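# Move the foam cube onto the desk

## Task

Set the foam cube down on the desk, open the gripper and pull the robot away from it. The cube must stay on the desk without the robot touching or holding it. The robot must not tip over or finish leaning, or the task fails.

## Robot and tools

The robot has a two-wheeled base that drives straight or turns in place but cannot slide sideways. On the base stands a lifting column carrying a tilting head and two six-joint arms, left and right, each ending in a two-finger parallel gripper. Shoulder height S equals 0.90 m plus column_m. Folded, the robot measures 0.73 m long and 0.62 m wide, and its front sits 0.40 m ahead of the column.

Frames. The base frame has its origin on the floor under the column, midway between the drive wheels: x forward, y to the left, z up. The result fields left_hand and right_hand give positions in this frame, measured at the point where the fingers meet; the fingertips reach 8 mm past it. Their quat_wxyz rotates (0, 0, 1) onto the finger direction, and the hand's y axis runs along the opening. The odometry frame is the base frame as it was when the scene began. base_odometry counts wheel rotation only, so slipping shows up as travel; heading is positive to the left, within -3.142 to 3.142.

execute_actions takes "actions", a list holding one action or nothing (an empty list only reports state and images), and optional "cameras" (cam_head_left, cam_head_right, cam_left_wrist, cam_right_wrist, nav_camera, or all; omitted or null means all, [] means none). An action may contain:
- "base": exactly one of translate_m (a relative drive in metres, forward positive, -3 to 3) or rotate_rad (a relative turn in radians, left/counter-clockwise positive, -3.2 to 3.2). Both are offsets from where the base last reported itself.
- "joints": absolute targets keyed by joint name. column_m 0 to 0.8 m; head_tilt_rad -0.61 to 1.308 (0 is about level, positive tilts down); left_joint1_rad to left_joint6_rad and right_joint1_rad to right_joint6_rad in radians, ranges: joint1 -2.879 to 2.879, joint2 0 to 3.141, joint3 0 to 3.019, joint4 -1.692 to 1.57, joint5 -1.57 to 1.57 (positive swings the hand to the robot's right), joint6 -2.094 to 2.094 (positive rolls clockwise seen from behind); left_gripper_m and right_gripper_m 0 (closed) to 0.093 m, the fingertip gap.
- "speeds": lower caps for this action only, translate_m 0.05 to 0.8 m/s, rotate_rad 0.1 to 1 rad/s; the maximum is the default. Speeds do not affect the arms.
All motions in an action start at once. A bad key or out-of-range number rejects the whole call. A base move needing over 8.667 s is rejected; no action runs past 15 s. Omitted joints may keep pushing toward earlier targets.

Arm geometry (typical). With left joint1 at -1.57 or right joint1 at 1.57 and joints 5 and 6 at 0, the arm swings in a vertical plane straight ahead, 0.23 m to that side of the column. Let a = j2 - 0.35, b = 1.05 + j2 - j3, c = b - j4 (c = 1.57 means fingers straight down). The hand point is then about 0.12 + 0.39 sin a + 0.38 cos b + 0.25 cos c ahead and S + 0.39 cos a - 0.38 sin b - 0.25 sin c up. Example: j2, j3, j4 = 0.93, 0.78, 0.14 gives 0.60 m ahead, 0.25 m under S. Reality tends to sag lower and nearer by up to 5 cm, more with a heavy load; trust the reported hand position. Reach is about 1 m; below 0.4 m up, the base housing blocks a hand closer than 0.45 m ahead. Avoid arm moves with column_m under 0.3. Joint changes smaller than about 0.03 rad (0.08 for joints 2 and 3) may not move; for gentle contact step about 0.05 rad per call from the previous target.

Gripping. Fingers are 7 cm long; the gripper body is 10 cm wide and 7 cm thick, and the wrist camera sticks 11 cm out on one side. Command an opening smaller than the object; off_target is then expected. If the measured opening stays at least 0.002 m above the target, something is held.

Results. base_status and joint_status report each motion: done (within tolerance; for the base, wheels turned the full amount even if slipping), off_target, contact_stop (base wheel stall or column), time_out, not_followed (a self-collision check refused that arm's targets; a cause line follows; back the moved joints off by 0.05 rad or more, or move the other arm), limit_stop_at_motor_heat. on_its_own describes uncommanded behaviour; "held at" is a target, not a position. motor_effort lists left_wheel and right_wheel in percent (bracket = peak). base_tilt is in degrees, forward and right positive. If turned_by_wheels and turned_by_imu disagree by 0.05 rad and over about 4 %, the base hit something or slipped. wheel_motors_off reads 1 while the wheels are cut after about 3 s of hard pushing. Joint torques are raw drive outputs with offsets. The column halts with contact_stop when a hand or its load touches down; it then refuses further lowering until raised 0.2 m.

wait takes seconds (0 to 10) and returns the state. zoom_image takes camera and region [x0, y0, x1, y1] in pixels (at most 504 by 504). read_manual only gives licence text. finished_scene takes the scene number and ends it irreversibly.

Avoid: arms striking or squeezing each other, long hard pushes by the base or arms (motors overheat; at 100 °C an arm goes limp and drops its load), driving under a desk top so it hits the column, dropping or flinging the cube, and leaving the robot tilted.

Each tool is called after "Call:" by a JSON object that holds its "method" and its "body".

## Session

Call:
{"method": "execute_actions", "body": {"actions": []}}

Scene clock: 0.00 s.
Joint torques (N m, as the arm reports them, + toward a larger angle): no reading
base_odometry: x=+0.000 y=+0.000 heading=+0.000 (m, m, rad; odometry frame)
turned_by_wheels: +0.000 (rad since the last result)
turned_by_imu: +0.000 (rad since the last result)
base_tilt: forward=+0.7 right=+0.4 (deg)
base_status: not commanded
joint_positions: column_m=+0.556 head_tilt_rad=+0.893 left_joint1_rad=-1.567 left_joint2_rad=+0.894 left_joint3_rad=+0.388 left_joint4_rad=-0.978 left_joint5_rad=+0.042 left_joint6_rad=+0.091 left_gripper_m=+0.095 right_joint1_rad=+1.582 right_joint2_rad=+0.895 right_joint3_rad=+0.405 right_joint4_rad=-1.001 right_joint5_rad=+0.007 right_joint6_rad=-0.078 right_gripper_m=+0.095
joint_status: not commanded
wheel_motors_off: 0
motor_effort: left_wheel=+3 right_wheel=+1 (%)
left_hand: x=+0.1301 y=+0.2181 z=+1.2645 quat_wxyz=(+0.460, -0.029, -0.887, +0.039) (m; base frame)
right_hand: x=+0.1350 y=-0.2246 z=+1.2659 quat_wxyz=(+0.465, +0.041, -0.884, -0.018) (m; base frame)
pictures: cam_head_left, cam_head_right, cam_left_wrist, cam_right_wrist, nav_camera
Images, in order (width x height): cam_head_left 896x504, cam_head_right 896x504, cam_left_wrist 616x616, cam_right_wrist 616x616, nav_camera 896x504.

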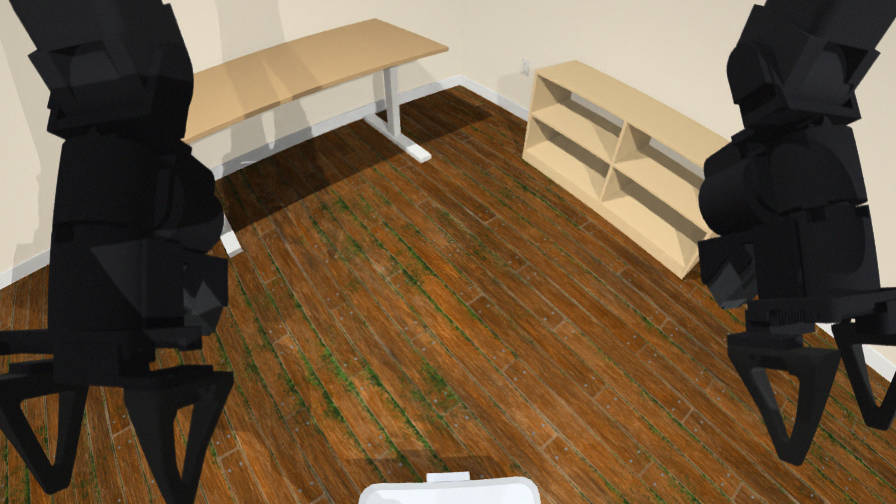

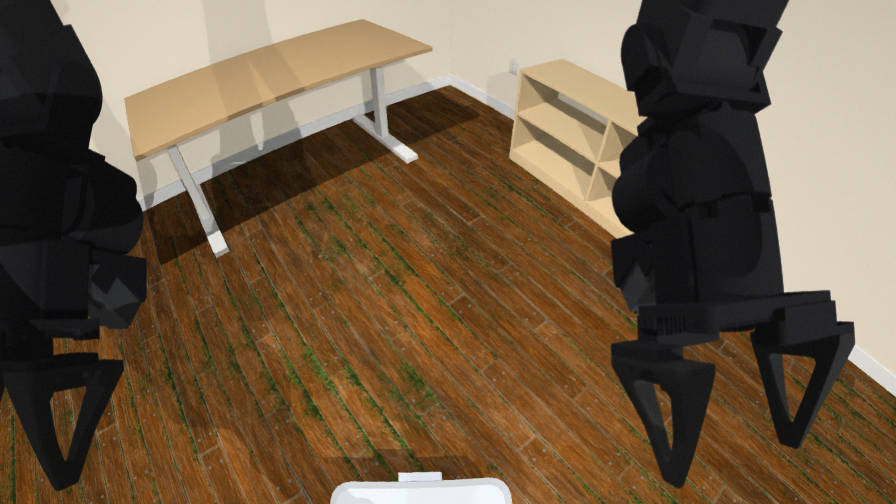

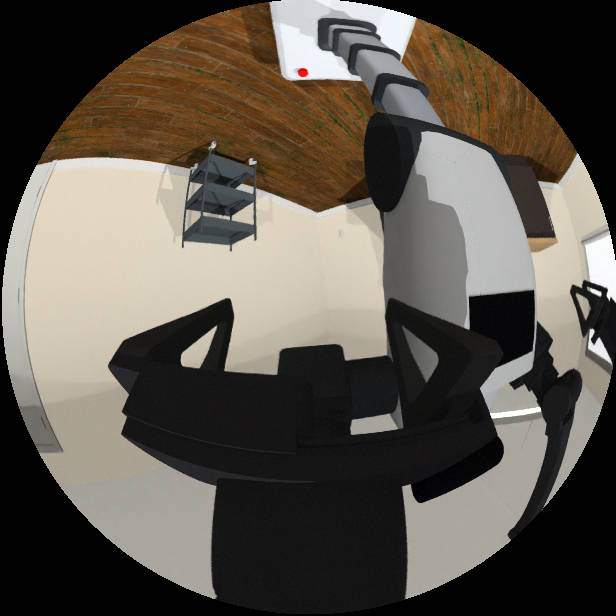

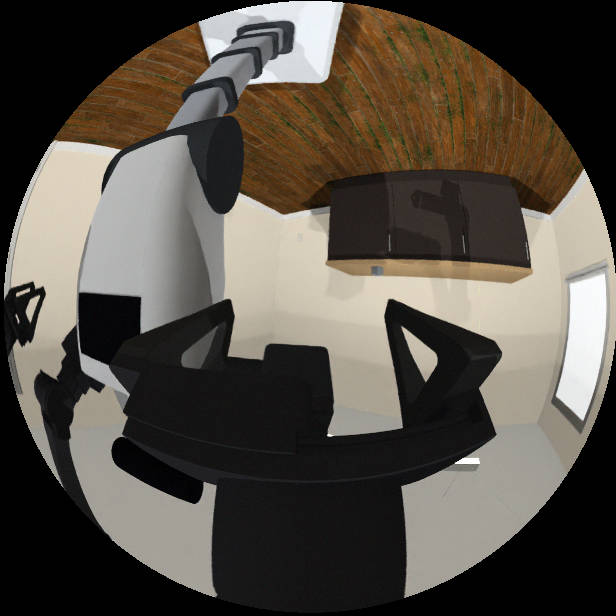

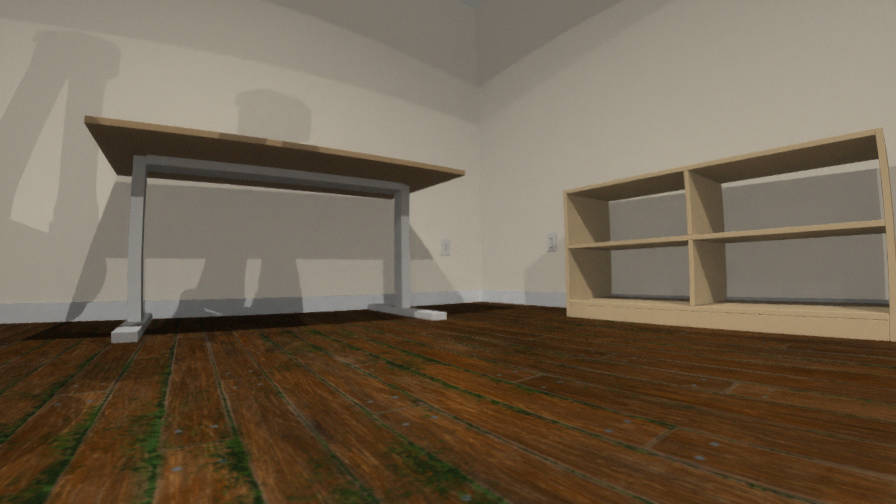

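Call:
{"method": "execute_actions", "body": {"actions": [{"base":{"rotate_rad":-2.6},"joints":{"head_tilt_rad":0.6,"column_m":0.5,"right_joint1_rad":1.57,"right_joint2_rad":1.42,"right_joint3_rad":1.53,"right_joint4_rad":-0.62,"right_joint5_rad":0,"right_joint6_rad":0,"right_gripper_m":0.093}}], "cameras": ["cam_head_left","cam_head_right","nav_camera"]}}

Scene clock: 15.20 s.
Joint torques (N m, as the arm reports them, + toward a larger angle): left_arm=[ 0.51 -7.92 -0.71 -1.55 -0.03  0.02] | right_arm=[ -0.45 -23.69   5.64   0.61  -0.13   0.15]
base_odometry: x=+0.000 y=+0.000 heading=-2.599 (m, m, rad; odometry frame)
turned_by_wheels: -2.599 (rad since the last result)
turned_by_imu: -2.575 (rad since the last result)
base_tilt: forward=+0.7 right=+0.3 (deg)
base_status: done
joint_positions: column_m=+0.500 head_tilt_rad=+0.618 left_joint1_rad=-1.567 left_joint2_rad=+0.894 left_joint3_rad=+0.388 left_joint4_rad=-0.978 left_joint5_rad=+0.042 left_joint6_rad=+0.091 left_gripper_m=+0.095 right_joint1_rad=+1.565 right_joint2_rad=+1.414 right_joint3_rad=+1.529 right_joint4_rad=-0.619 right_joint5_rad=+0.002 right_joint6_rad=-0.009 right_gripper_m=+0.093
joint_status: all done
wheel_motors_off: 0
motor_effort: left_wheel=+3(37) right_wheel=-4(30) (%)
left_hand: x=+0.1301 y=+0.2181 z=+1.2080 quat_wxyz=(+0.460, -0.029, -0.887, +0.039) (m; base frame)
right_hand: x=+0.6935 y=-0.2295 z=+1.0350 quat_wxyz=(-0.010, +0.003, -1.000, +0.003) (m; base frame)
pictures: cam_head_left, cam_head_right, nav_camera
Images, in order (width x height): cam_head_left 896x504, cam_head_right 896x504, nav_camera 896x504.

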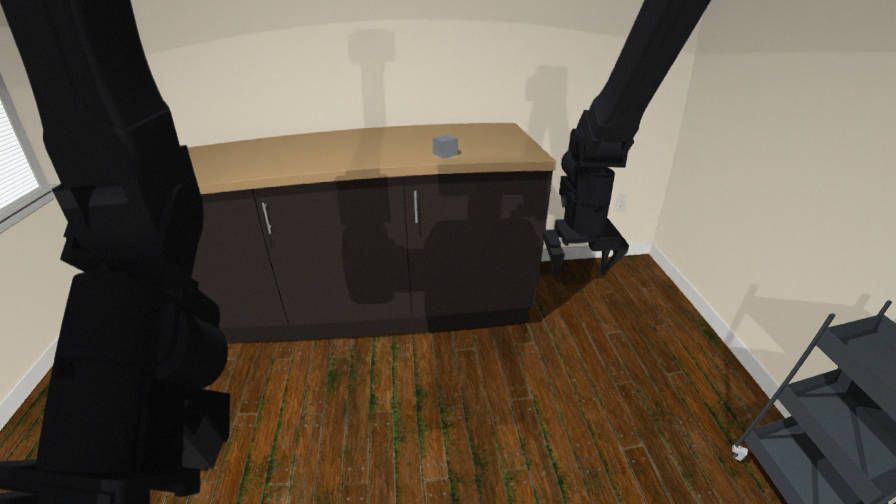

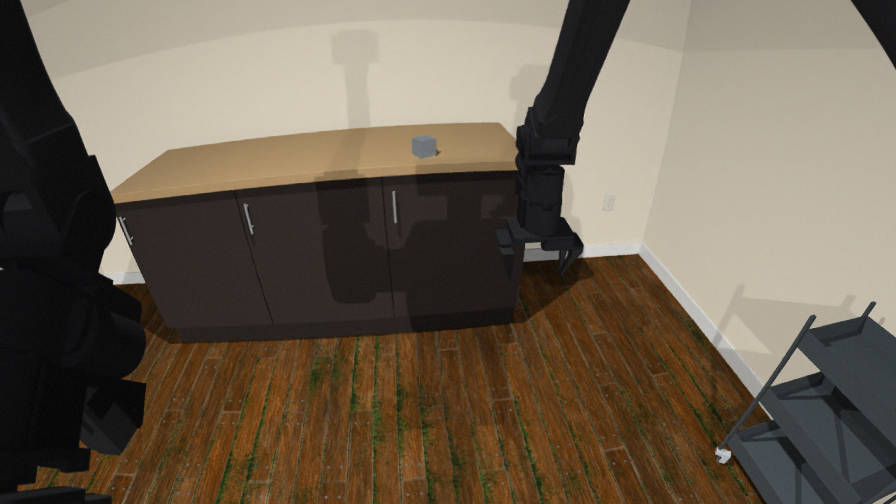

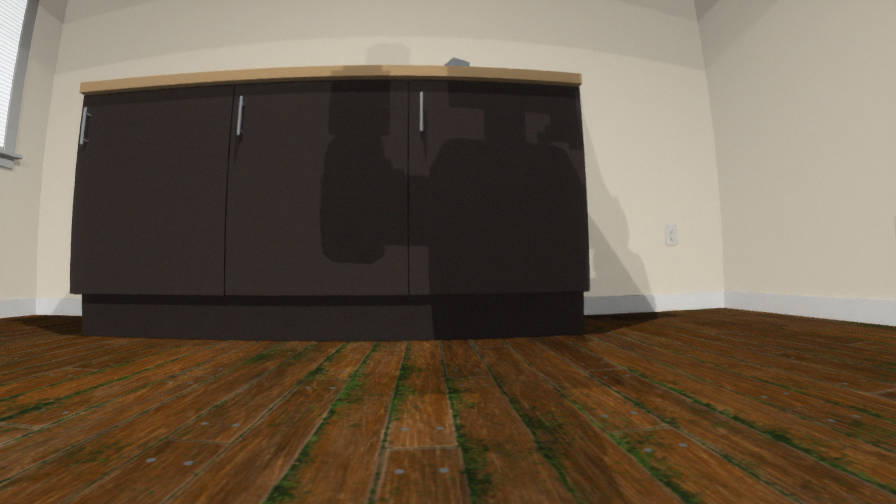

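Call:
{"method": "zoom_image", "body": {"camera": "cam_head_left", "region": [396, 110, 516, 190]}}

Call:
{"method": "zoom_image", "body": {"camera": "cam_head_right", "region": [376, 110, 496, 190]}}

Region (396, 110, 516, 190) of cam_head_left's 896x504 image, scaled by 4.200, with more detail than that image has.

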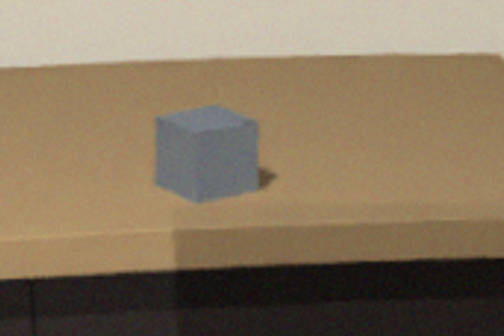

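Region (376, 110, 496, 190) of cam_head_right's 896x504 image, scaled by 4.200, with more detail than that image has.

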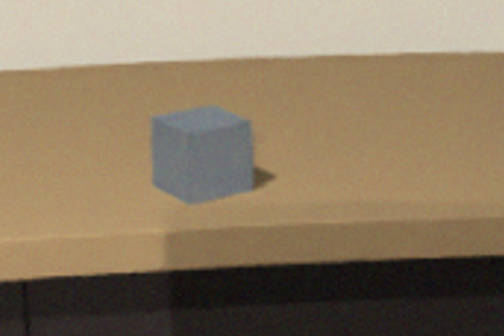

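Call:
{"method": "execute_actions", "body": {"actions": [{"base":{"rotate_rad":0.12},"joints":{"right_joint6_rad":-0.47}}], "cameras": []}}

Call:
{"method": "execute_actions", "body": {"actions": [{"base":{"translate_m":0.91},"joints":{"head_tilt_rad":0.9}}], "cameras": ["cam_head_left","cam_head_right","cam_right_wrist"]}}

Scene clock: 42.17 s.
Joint torques (N m, as the arm reports them, + toward a larger angle): left_arm=[ 0.5  -7.78 -0.73 -1.58 -0.03  0.02] | right_arm=[ -0.97 -23.65   5.67   0.59  -0.18  -0.04]
base_odometry: x=+0.000 y=+0.000 heading=-2.480 (m, m, rad; odometry frame)
turned_by_wheels: +0.119 (rad since the last result)
turned_by_imu: +0.117 (rad since the last result)
base_tilt: forward=+0.6 right=+0.4 (deg)
base_status: done
joint_positions: column_m=+0.500 head_tilt_rad=+0.618 left_joint1_rad=-1.567 left_joint2_rad=+0.894 left_joint3_rad=+0.388 left_joint4_rad=-0.978 left_joint5_rad=+0.042 left_joint6_rad=+0.091 left_gripper_m=+0.095 right_joint1_rad=+1.575 right_joint2_rad=+1.414 right_joint3_rad=+1.529 right_joint4_rad=-0.619 right_joint5_rad=+0.002 right_joint6_rad=-0.460 right_gripper_m=+0.093
joint_status: all done
wheel_motors_off: 0
motor_effort: left_wheel=-2(18) right_wheel=+3(22) (%)
left_hand: x=+0.1301 y=+0.2181 z=+1.2080 quat_wxyz=(+0.460, -0.029, -0.887, +0.039) (m; base frame)
right_hand: x=+0.6935 y=-0.2233 z=+1.0350 quat_wxyz=(-0.010, +0.229, -0.973, +0.001) (m; base frame)
pictures: none
No camera images: the call's "cameras" was empty. Leave "cameras" out to get every camera's image.

Scene clock: 45.57 s.
Joint torques (N m, as the arm reports them, + toward a larger angle): left_arm=[ 0.52 -7.85 -0.87 -1.56 -0.03  0.02] | right_arm=[ -1.06 -23.91   6.04   0.62  -0.18  -0.04]
base_odometry: x=-0.718 y=-0.559 heading=-2.481 (m, m, rad; odometry frame)
turned_by_wheels: -0.001 (rad since the last result)
turned_by_imu: -0.002 (rad since the last result)
base_tilt: forward=+0.7 right=+0.5 (deg)
base_status: done
joint_positions: column_m=+0.500 head_tilt_rad=+0.902 left_joint1_rad=-1.567 left_joint2_rad=+0.894 left_joint3_rad=+0.390 left_joint4_rad=-0.978 left_joint5_rad=+0.042 left_joint6_rad=+0.091 left_gripper_m=+0.095 right_joint1_rad=+1.575 right_joint2_rad=+1.414 right_joint3_rad=+1.525 right_joint4_rad=-0.619 right_joint5_rad=+0.002 right_joint6_rad=-0.460 right_gripper_m=+0.093
joint_status: all done
wheel_motors_off: 0
motor_effort: left_wheel=-1(39) right_wheel=+1(53) (%)
left_hand: x=+0.1311 y=+0.2181 z=+1.2077 quat_wxyz=(+0.459, -0.029, -0.887, +0.039) (m; base frame)
right_hand: x=+0.6914 y=-0.2233 z=+1.0341 quat_wxyz=(-0.008, +0.229, -0.973, +0.001) (m; base frame)
pictures: cam_head_left, cam_head_right, cam_right_wrist
Images, in order (width x height): cam_head_left 896x504, cam_head_right 896x504, cam_right_wrist 616x616.

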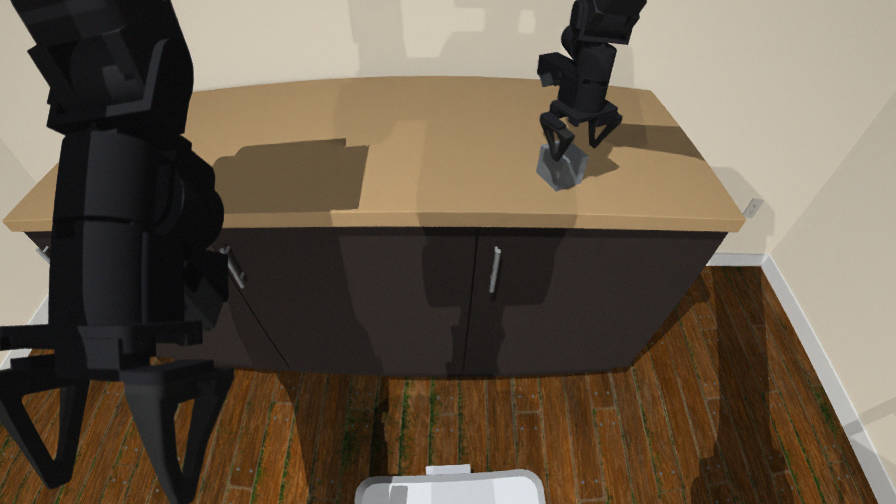

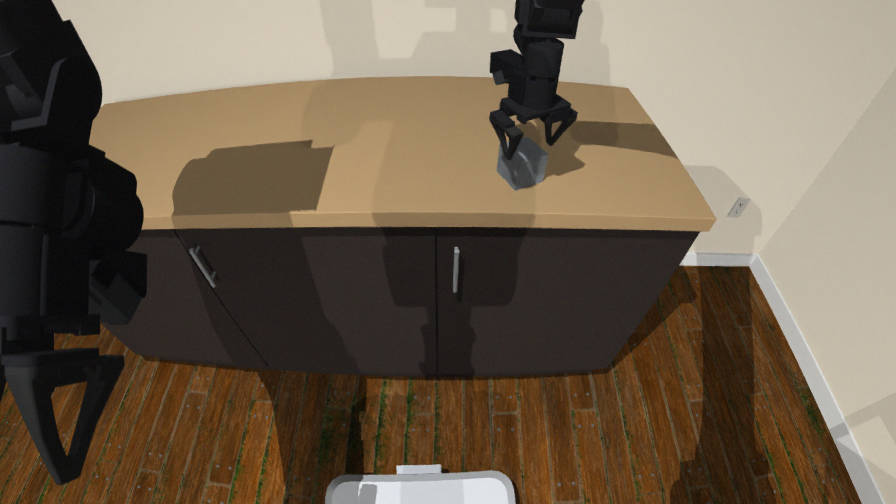

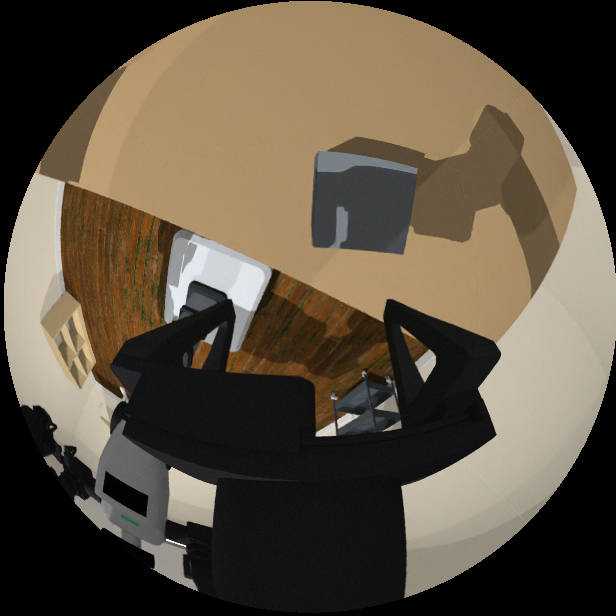

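Call:
{"method": "zoom_image", "body": {"camera": "cam_right_wrist", "region": [280, 120, 460, 280]}}

Region (280, 120, 460, 280) of cam_right_wrist's 616x616 image, scaled by 2.800, with more detail than that image has.

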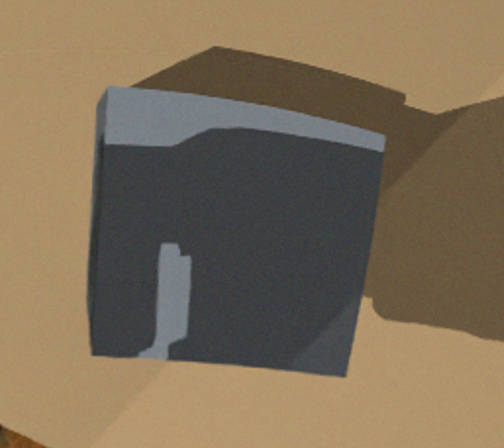

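Call:
{"method": "execute_actions", "body": {"actions": [{"base":{"translate_m":0.06},"joints":{"column_m":0.48,"right_joint1_rad":1.545,"right_joint6_rad":-0.41}}], "cameras": ["cam_head_right","cam_right_wrist"]}}

Scene clock: 82.03 s.
Joint torques (N m, as the arm reports them, + toward a larger angle): left_arm=[ 0.4  -7.77 -0.85 -1.57 -0.03  0.02] | right_arm=[ -1.02 -23.62   6.11   0.61  -0.16   0.13]
base_odometry: x=-0.766 y=-0.596 heading=-2.482 (m, m, rad; odometry frame)
turned_by_wheels: -0.001 (rad since the last result)
turned_by_imu: -0.003 (rad since the last result)
base_tilt: forward=+0.6 right=+0.3 (deg)
base_status: done
joint_positions: column_m=+0.480 head_tilt_rad=+0.902 left_joint1_rad=-1.567 left_joint2_rad=+0.893 left_joint3_rad=+0.390 left_joint4_rad=-0.978 left_joint5_rad=+0.042 left_joint6_rad=+0.091 left_gripper_m=+0.095 right_joint1_rad=+1.544 right_joint2_rad=+1.414 right_joint3_rad=+1.524 right_joint4_rad=-0.619 right_joint5_rad=+0.002 right_joint6_rad=-0.417 right_gripper_m=+0.093
joint_status: all done
wheel_motors_off: 0
motor_effort: left_wheel=-1(29) right_wheel=+1(31) (%)
left_hand: x=+0.1309 y=+0.2181 z=+1.1877 quat_wxyz=(+0.459, -0.029, -0.887, +0.039) (m; base frame)
right_hand: x=+0.6906 y=-0.2424 z=+1.0140 quat_wxyz=(-0.005, +0.201, -0.980, +0.014) (m; base frame)
pictures: cam_head_right, cam_right_wrist
Images, in order (width x height): cam_head_right 896x504, cam_right_wrist 616x616.

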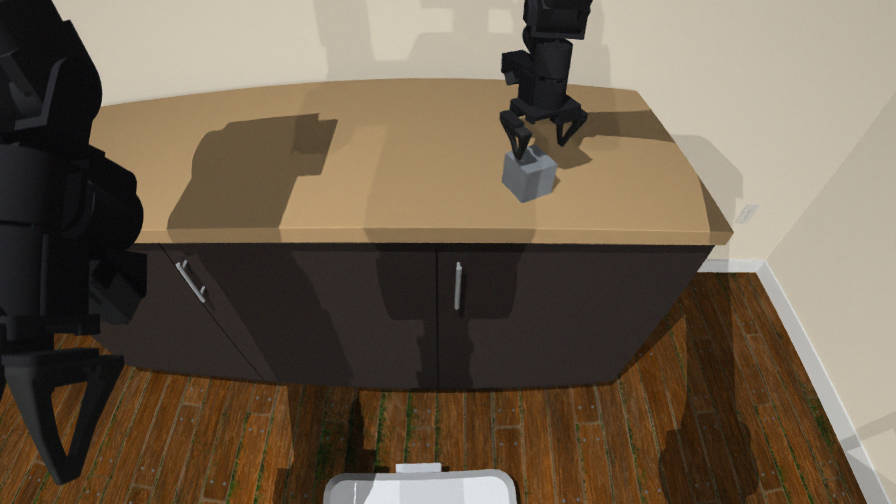

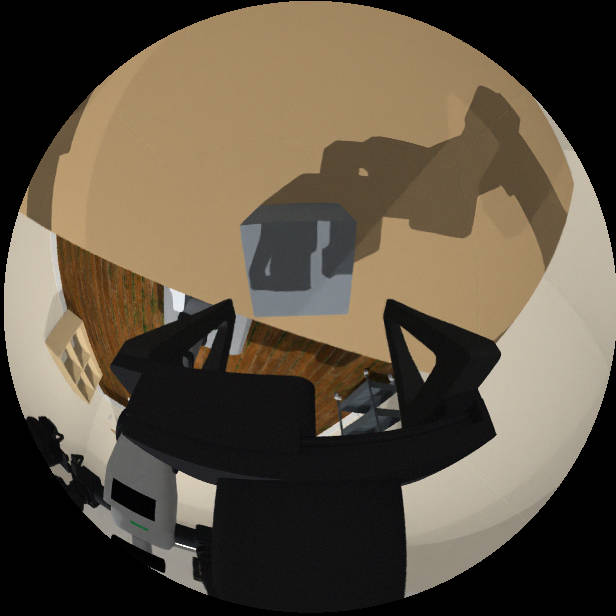

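Call:
{"method": "execute_actions", "body": {"actions": [{"joints":{"column_m":0.46,"right_joint1_rad":1.557}}], "cameras": ["cam_head_right","cam_right_wrist"]}}

Scene clock: 96.50 s.
Joint torques (N m, as the arm reports them, + toward a larger angle): left_arm=[ 0.52 -7.9  -0.83 -1.57 -0.03  0.02] | right_arm=[ -0.63 -23.4    6.09   0.56  -0.16   0.13]
base_odometry: x=-0.766 y=-0.596 heading=-2.482 (m, m, rad; odometry frame)
turned_by_wheels: +0.000 (rad since the last result)
turned_by_imu: -0.002 (rad since the last result)
base_tilt: forward=+0.8 right=+0.4 (deg)
base_status: not commanded
joint_positions: column_m=+0.460 head_tilt_rad=+0.902 left_joint1_rad=-1.567 left_joint2_rad=+0.893 left_joint3_rad=+0.390 left_joint4_rad=-0.978 left_joint5_rad=+0.042 left_joint6_rad=+0.091 left_gripper_m=+0.095 right_joint1_rad=+1.551 right_joint2_rad=+1.414 right_joint3_rad=+1.524 right_joint4_rad=-0.619 right_joint5_rad=+0.002 right_joint6_rad=-0.417 right_gripper_m=+0.093
joint_status: all done
wheel_motors_off: 0
motor_effort: left_wheel=-1(1) right_wheel=+1(1) (%)
left_hand: x=+0.1309 y=+0.2181 z=+1.1677 quat_wxyz=(+0.459, -0.029, -0.887, +0.039) (m; base frame)
right_hand: x=+0.6907 y=-0.2378 z=+0.9939 quat_wxyz=(-0.005, +0.202, -0.979, +0.011) (m; base frame)
pictures: cam_head_right, cam_right_wrist
Images, in order (width x height): cam_head_right 896x504, cam_right_wrist 616x616.

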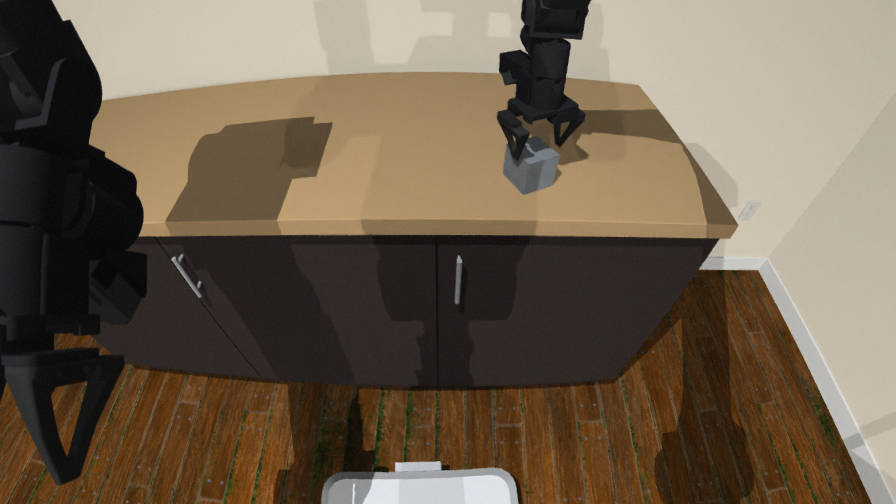

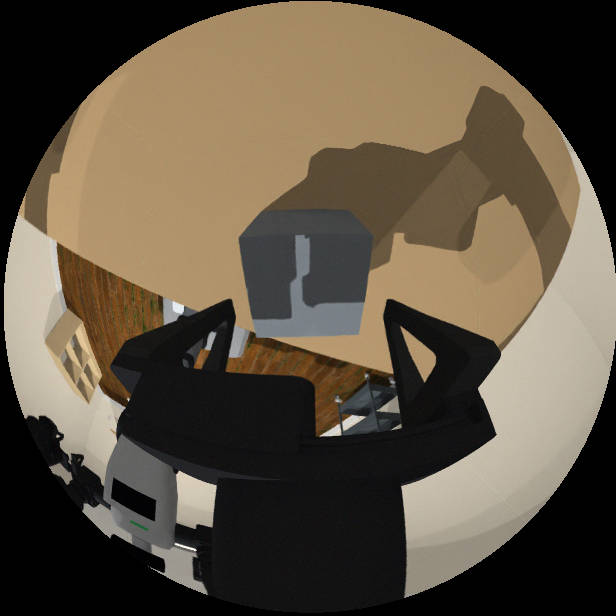

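Call:
{"method": "execute_actions", "body": {"actions": [{"joints":{"column_m":0.415}}], "cameras": ["cam_head_right","cam_right_wrist"]}}

Scene clock: 100.67 s.
Joint torques (N m, as the arm reports them, + toward a larger angle): left_arm=[ 0.56 -7.91 -0.84 -1.58 -0.04  0.02] | right_arm=[ -0.54 -23.2    6.06   0.59  -0.16   0.13]
base_odometry: x=-0.766 y=-0.596 heading=-2.482 (m, m, rad; odometry frame)
turned_by_wheels: +0.000 (rad since the last result)
turned_by_imu: -0.002 (rad since the last result)
base_tilt: forward=+0.7 right=+0.3 (deg)
base_status: not commanded
joint_positions: column_m=+0.415 head_tilt_rad=+0.902 left_joint1_rad=-1.567 left_joint2_rad=+0.893 left_joint3_rad=+0.390 left_joint4_rad=-0.978 left_joint5_rad=+0.042 left_joint6_rad=+0.091 left_gripper_m=+0.095 right_joint1_rad=+1.551 right_joint2_rad=+1.414 right_joint3_rad=+1.524 right_joint4_rad=-0.619 right_joint5_rad=+0.002 right_joint6_rad=-0.417 right_gripper_m=+0.093
joint_status: all done
wheel_motors_off: 0
motor_effort: left_wheel=-1(1) right_wheel=+1(1) (%)
left_hand: x=+0.1309 y=+0.2181 z=+1.1227 quat_wxyz=(+0.459, -0.029, -0.887, +0.039) (m; base frame)
right_hand: x=+0.6907 y=-0.2378 z=+0.9489 quat_wxyz=(-0.005, +0.202, -0.979, +0.011) (m; base frame)
pictures: cam_head_right, cam_right_wrist
Images, in order (width x height): cam_head_right 896x504, cam_right_wrist 616x616.

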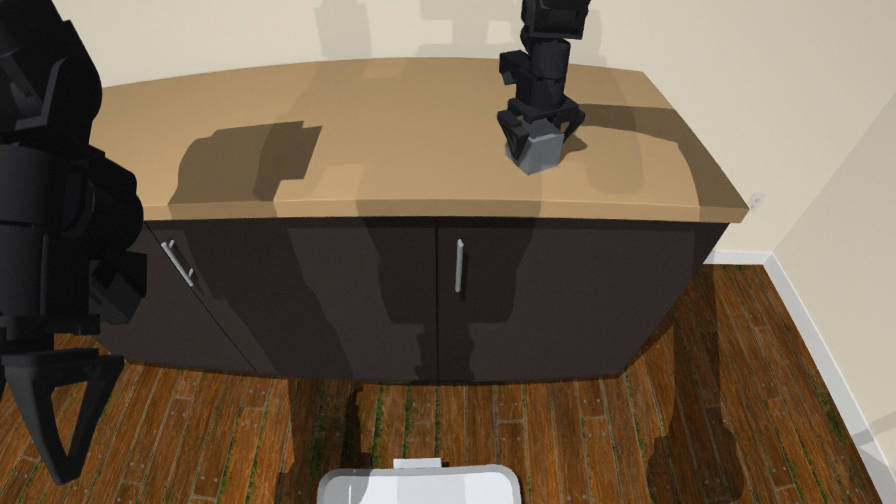

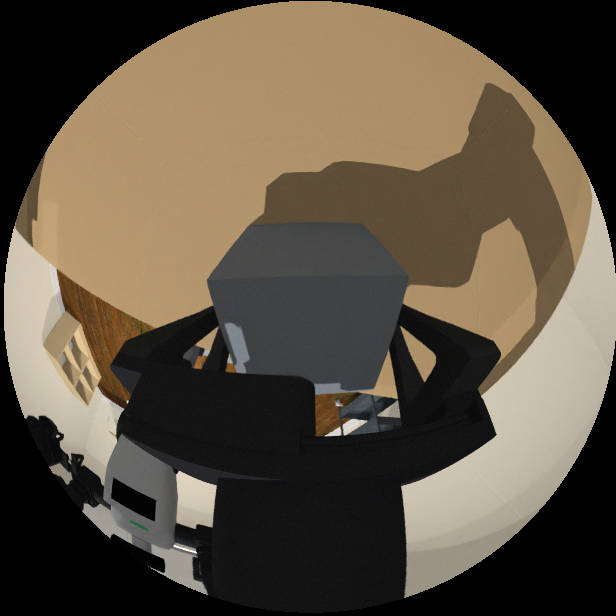

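Call:
{"method": "execute_actions", "body": {"actions": [{"joints":{"right_gripper_m":0.05}}], "cameras": ["cam_right_wrist"]}}

Scene clock: 102.57 s.
Joint torques (N m, as the arm reports them, + toward a larger angle): left_arm=[ 0.48 -7.9  -0.85 -1.56 -0.03  0.02] | right_arm=[ -0.53 -23.51   6.09   0.58  -0.17   0.13]
base_odometry: x=-0.766 y=-0.596 heading=-2.482 (m, m, rad; odometry frame)
turned_by_wheels: +0.000 (rad since the last result)
turned_by_imu: -0.001 (rad since the last result)
base_tilt: forward=+0.7 right=+0.4 (deg)
base_status: not commanded
joint_positions: column_m=+0.415 head_tilt_rad=+0.902 left_joint1_rad=-1.567 left_joint2_rad=+0.893 left_joint3_rad=+0.390 left_joint4_rad=-0.978 left_joint5_rad=+0.042 left_joint6_rad=+0.091 left_gripper_m=+0.095 right_joint1_rad=+1.551 right_joint2_rad=+1.414 right_joint3_rad=+1.524 right_joint4_rad=-0.619 right_joint5_rad=+0.002 right_joint6_rad=-0.417 right_gripper_m=+0.068
joint_status: right_gripper_m off_target (ended at +0.068, target +0.050)
wheel_motors_off: 0
motor_effort: left_wheel=-1(1) right_wheel=+1(1) (%)
left_hand: x=+0.1309 y=+0.2181 z=+1.1227 quat_wxyz=(+0.459, -0.029, -0.887, +0.039) (m; base frame)
right_hand: x=+0.6907 y=-0.2379 z=+0.9489 quat_wxyz=(-0.005, +0.202, -0.979, +0.011) (m; base frame)
pictures: cam_right_wrist
Images, in order (width x height): cam_right_wrist 616x616.

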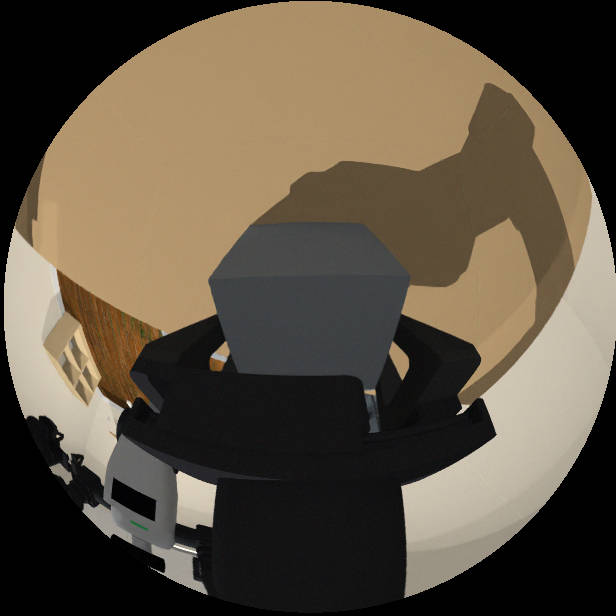

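Call:
{"method": "execute_actions", "body": {"actions": [{"joints":{"column_m":0.455}}], "cameras": ["cam_right_wrist"]}}

Call:
{"method": "execute_actions", "body": {"actions": [{"base":{"rotate_rad":2.97},"joints":{"head_tilt_rad":0.6}}], "cameras": ["cam_head_left","cam_head_right","nav_camera","cam_right_wrist"]}}

Scene clock: 129.27 s.
Joint torques (N m, as the arm reports them, + toward a larger angle): left_arm=[ 0.48 -7.87 -0.82 -1.57 -0.04  0.02] | right_arm=[ -0.55 -23.58   6.08   0.59  -0.17   0.13]
base_odometry: x=-0.766 y=-0.596 heading=-2.482 (m, m, rad; odometry frame)
turned_by_wheels: +0.000 (rad since the last result)
turned_by_imu: -0.002 (rad since the last result)
base_tilt: forward=+0.6 right=+0.4 (deg)
base_status: not commanded
joint_positions: column_m=+0.455 head_tilt_rad=+0.902 left_joint1_rad=-1.567 left_joint2_rad=+0.893 left_joint3_rad=+0.390 left_joint4_rad=-0.978 left_joint5_rad=+0.042 left_joint6_rad=+0.091 left_gripper_m=+0.095 right_joint1_rad=+1.551 right_joint2_rad=+1.415 right_joint3_rad=+1.524 right_joint4_rad=-0.619 right_joint5_rad=+0.002 right_joint6_rad=-0.417 right_gripper_m=+0.068
joint_status: all done
wheel_motors_off: 0
motor_effort: left_wheel=-1(1) right_wheel=+1(2) (%)
left_hand: x=+0.1309 y=+0.2181 z=+1.1626 quat_wxyz=(+0.459, -0.029, -0.887, +0.039) (m; base frame)
right_hand: x=+0.6905 y=-0.2379 z=+0.9886 quat_wxyz=(-0.005, +0.202, -0.979, +0.011) (m; base frame)
pictures: cam_right_wrist
Images, in order (width x height): cam_right_wrist 616x616.

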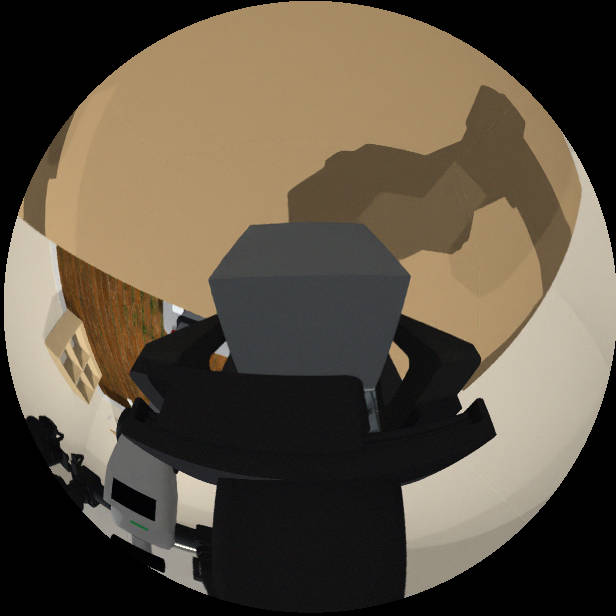

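Scene clock: 133.77 s.
Joint torques (N m, as the arm reports them, + toward a larger angle): left_arm=[ 0.48 -7.88 -0.82 -1.57 -0.03  0.02] | right_arm=[ -1.09 -23.59   6.09   0.58  -0.17   0.13]
base_odometry: x=-0.766 y=-0.596 heading=+0.488 (m, m, rad; odometry frame)
turned_by_wheels: +2.969 (rad since the last result)
turned_by_imu: +2.936 (rad since the last result)
base_tilt: forward=+0.6 right=+0.4 (deg)
base_status: done
joint_positions: column_m=+0.455 head_tilt_rad=+0.618 left_joint1_rad=-1.567 left_joint2_rad=+0.893 left_joint3_rad=+0.390 left_joint4_rad=-0.978 left_joint5_rad=+0.042 left_joint6_rad=+0.091 left_gripper_m=+0.095 right_joint1_rad=+1.559 right_joint2_rad=+1.415 right_joint3_rad=+1.524 right_joint4_rad=-0.619 right_joint5_rad=+0.002 right_joint6_rad=-0.417 right_gripper_m=+0.068
joint_status: all done
wheel_motors_off: 0
motor_effort: left_wheel=-3(41) right_wheel=+3(41) (%)
left_hand: x=+0.1309 y=+0.2181 z=+1.1626 quat_wxyz=(+0.459, -0.029, -0.887, +0.039) (m; base frame)
right_hand: x=+0.6906 y=-0.2329 z=+0.9885 quat_wxyz=(-0.006, +0.204, -0.979, +0.007) (m; base frame)
pictures: cam_head_left, cam_head_right, cam_right_wrist, nav_camera
Images, in order (width x height): cam_head_left 896x504, cam_head_right 896x504, cam_right_wrist 616x616, nav_camera 896x504.

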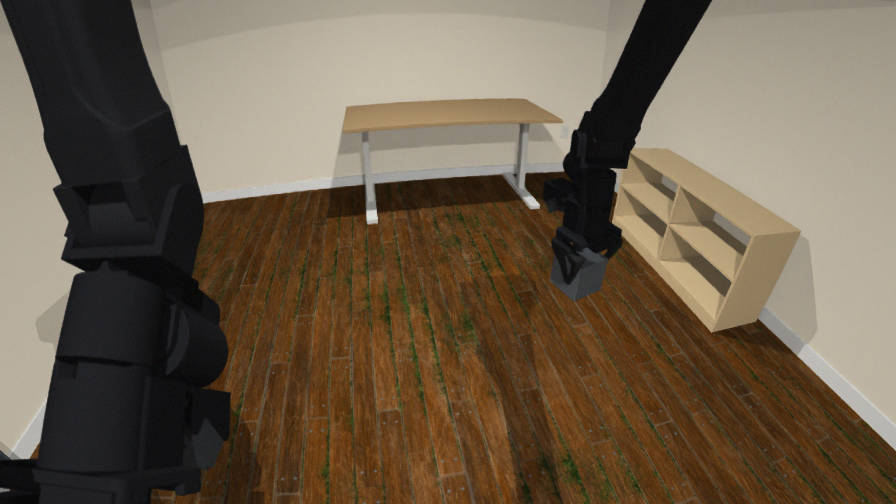

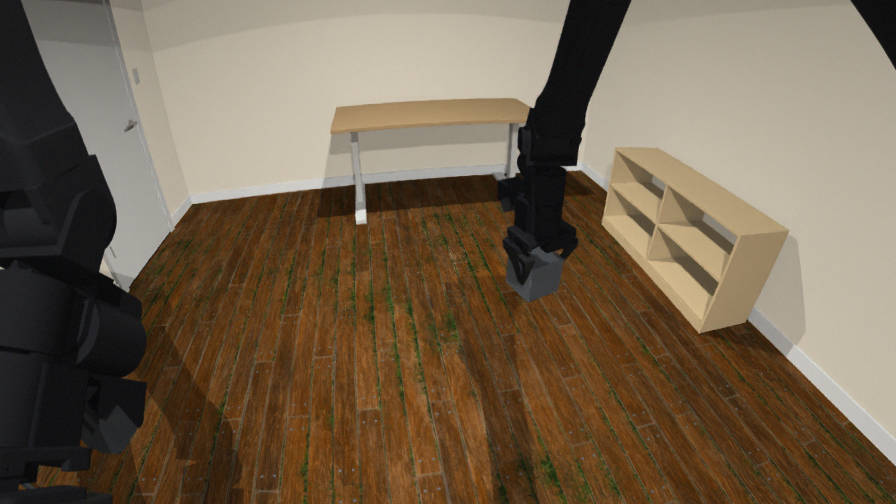

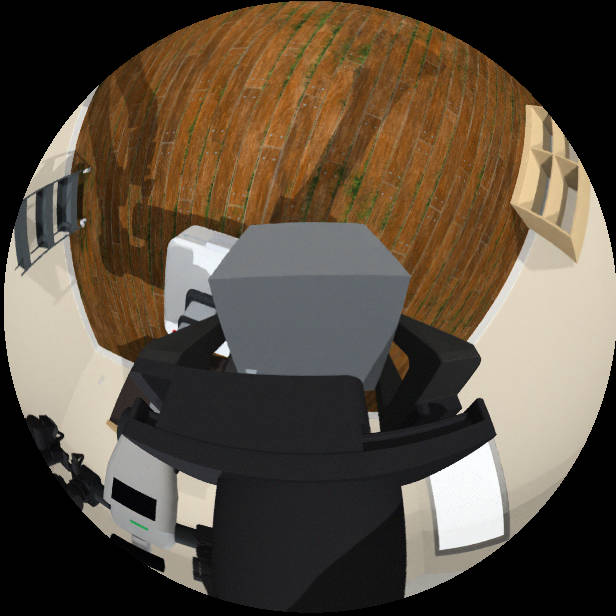

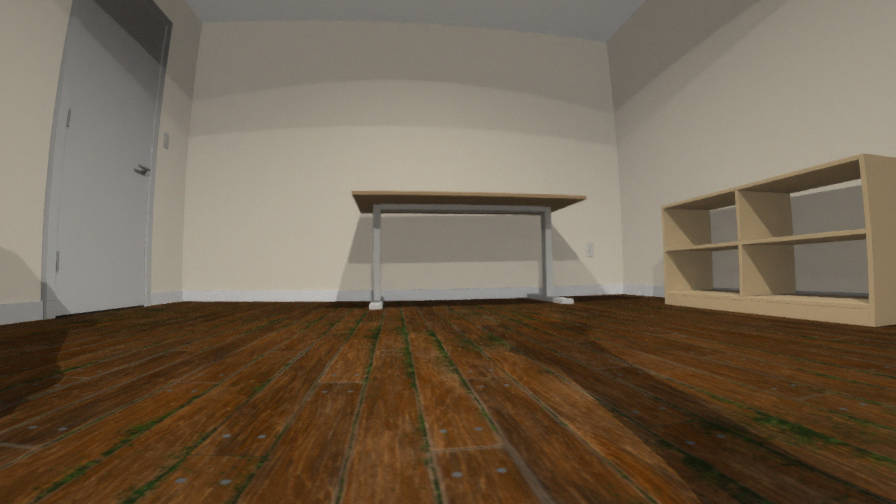

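Call:
{"method": "zoom_image", "body": {"camera": "nav_camera", "region": [340, 180, 600, 320]}}

Region (340, 180, 600, 320) of nav_camera's 896x504 image, scaled by 1.938, with more detail than that image has; it fills the top 271 rows of this view, and the rest is white.

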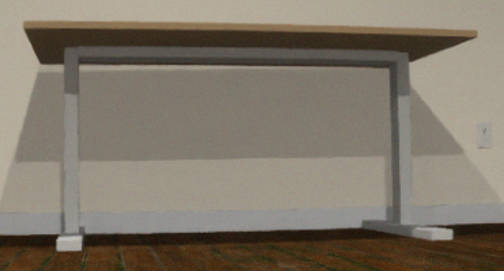

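Call:
{"method": "execute_actions", "body": {"actions": [{"base":{"translate_m":2.28},"joints":{"column_m":0.26,"head_tilt_rad":0.9}}], "cameras": ["cam_head_right","cam_right_wrist"]}}

Scene clock: 160.07 s.
Joint torques (N m, as the arm reports them, + toward a larger angle): left_arm=[ 0.49 -7.97 -0.75 -1.59 -0.03  0.02] | right_arm=[ -1.07 -23.6    6.21   0.57  -0.17   0.13]
base_odometry: x=+1.248 y=+0.473 heading=+0.488 (m, m, rad; odometry frame)
turned_by_wheels: +0.001 (rad since the last result)
turned_by_imu: +0.000 (rad since the last result)
base_tilt: forward=+0.7 right=+0.5 (deg)
base_status: done
joint_positions: column_m=+0.260 head_tilt_rad=+0.902 left_joint1_rad=-1.567 left_joint2_rad=+0.893 left_joint3_rad=+0.389 left_joint4_rad=-0.978 left_joint5_rad=+0.042 left_joint6_rad=+0.091 left_gripper_m=+0.095 right_joint1_rad=+1.559 right_joint2_rad=+1.415 right_joint3_rad=+1.523 right_joint4_rad=-0.619 right_joint5_rad=+0.002 right_joint6_rad=-0.417 right_gripper_m=+0.068
joint_status: all done
wheel_motors_off: 0
motor_effort: left_wheel=+1(44) right_wheel=-1(46) (%)
left_hand: x=+0.1305 y=+0.2181 z=+0.9679 quat_wxyz=(+0.460, -0.029, -0.887, +0.039) (m; base frame)
right_hand: x=+0.6902 y=-0.2329 z=+0.7935 quat_wxyz=(-0.005, +0.204, -0.979, +0.007) (m; base frame)
pictures: cam_head_right, cam_right_wrist
Images, in order (width x height): cam_head_right 896x504, cam_right_wrist 616x616.

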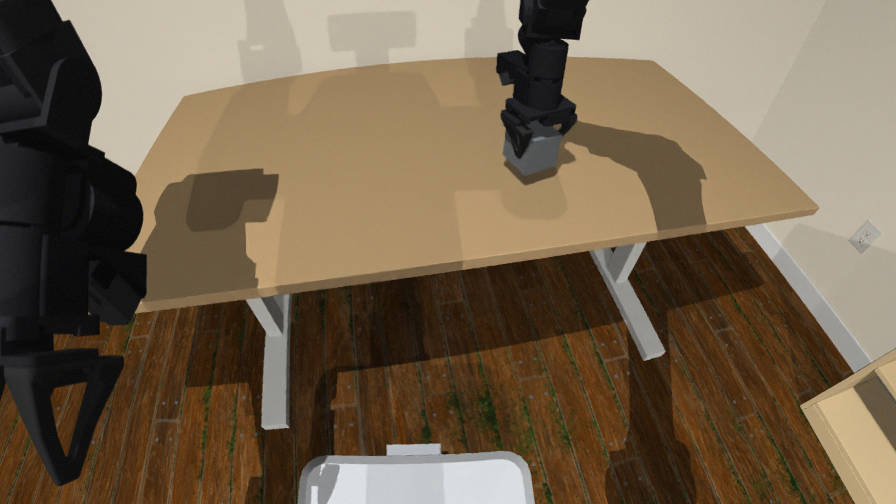

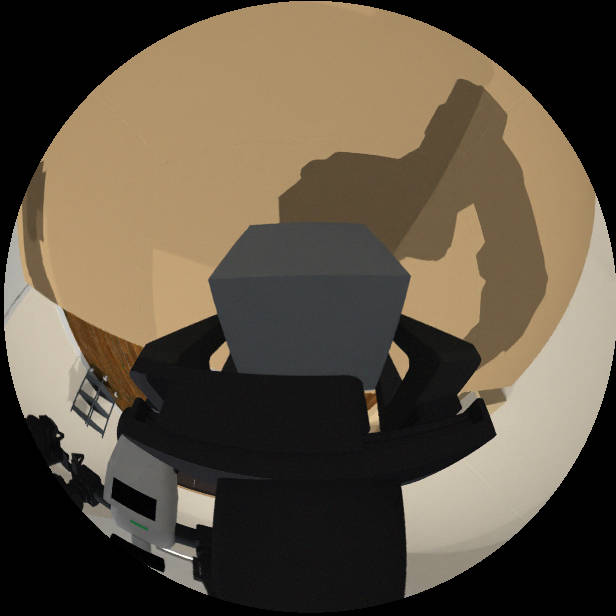

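Call:
{"method": "zoom_image", "body": {"camera": "cam_head_right", "region": [480, 90, 600, 200]}}

Region (480, 90, 600, 200) of cam_head_right's 896x504 image, scaled by 4.200, with more detail than that image has; it fills the top 462 rows of this view, and the rest is white.

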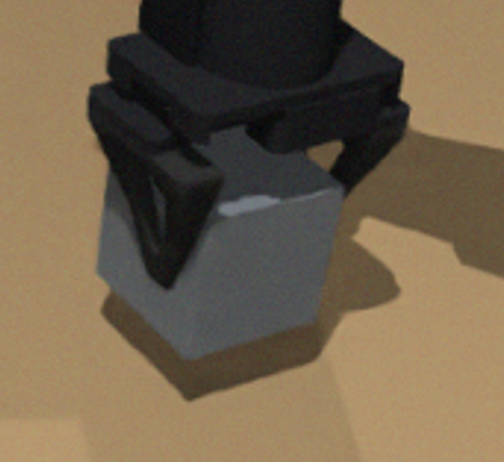

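Call:
{"method": "execute_actions", "body": {"actions": [{"joints":{"column_m":0.242}}], "cameras": ["cam_head_right"]}}

Call:
{"method": "zoom_image", "body": {"camera": "cam_head_right", "region": [480, 90, 600, 200]}}

Scene clock: 167.03 s.
Joint torques (N m, as the arm reports them, + toward a larger angle): left_arm=[ 0.49 -7.82 -0.8  -1.58 -0.03  0.02] | right_arm=[ -1.14 -23.46   6.21   0.6   -0.17   0.13]
base_odometry: x=+1.248 y=+0.473 heading=+0.488 (m, m, rad; odometry frame)
turned_by_wheels: +0.000 (rad since the last result)
turned_by_imu: -0.002 (rad since the last result)
base_tilt: forward=+0.6 right=+0.4 (deg)
base_status: not commanded
joint_positions: column_m=+0.242 head_tilt_rad=+0.902 left_joint1_rad=-1.567 left_joint2_rad=+0.893 left_joint3_rad=+0.389 left_joint4_rad=-0.978 left_joint5_rad=+0.042 left_joint6_rad=+0.091 left_gripper_m=+0.095 right_joint1_rad=+1.559 right_joint2_rad=+1.416 right_joint3_rad=+1.523 right_joint4_rad=-0.619 right_joint5_rad=+0.002 right_joint6_rad=-0.417 right_gripper_m=+0.068
joint_status: all done
wheel_motors_off: 0
motor_effort: left_wheel=+2(2) right_wheel=-2(2) (%)
left_hand: x=+0.1305 y=+0.2181 z=+0.9499 quat_wxyz=(+0.460, -0.029, -0.887, +0.039) (m; base frame)
right_hand: x=+0.6899 y=-0.2329 z=+0.7750 quat_wxyz=(-0.005, +0.204, -0.979, +0.007) (m; base frame)
pictures: cam_head_right
Images, in order (width x height): cam_head_right 896x504.

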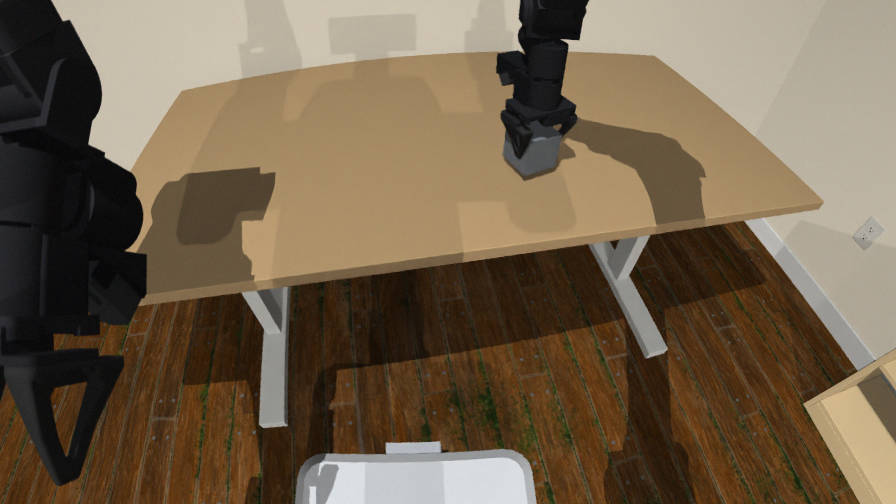

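Region (480, 90, 600, 200) of cam_head_right's 896x504 image, scaled by 4.200, with more detail than that image has; it fills the top 462 rows of this view, and the rest is white.

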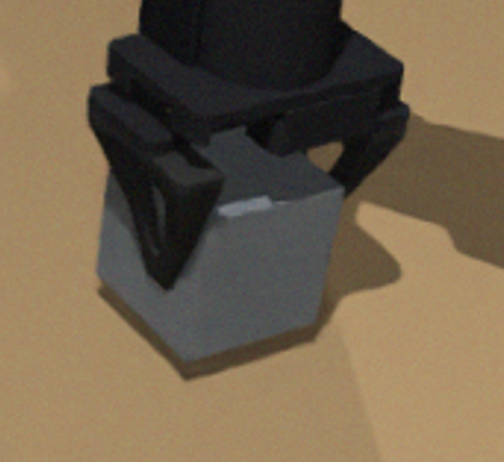

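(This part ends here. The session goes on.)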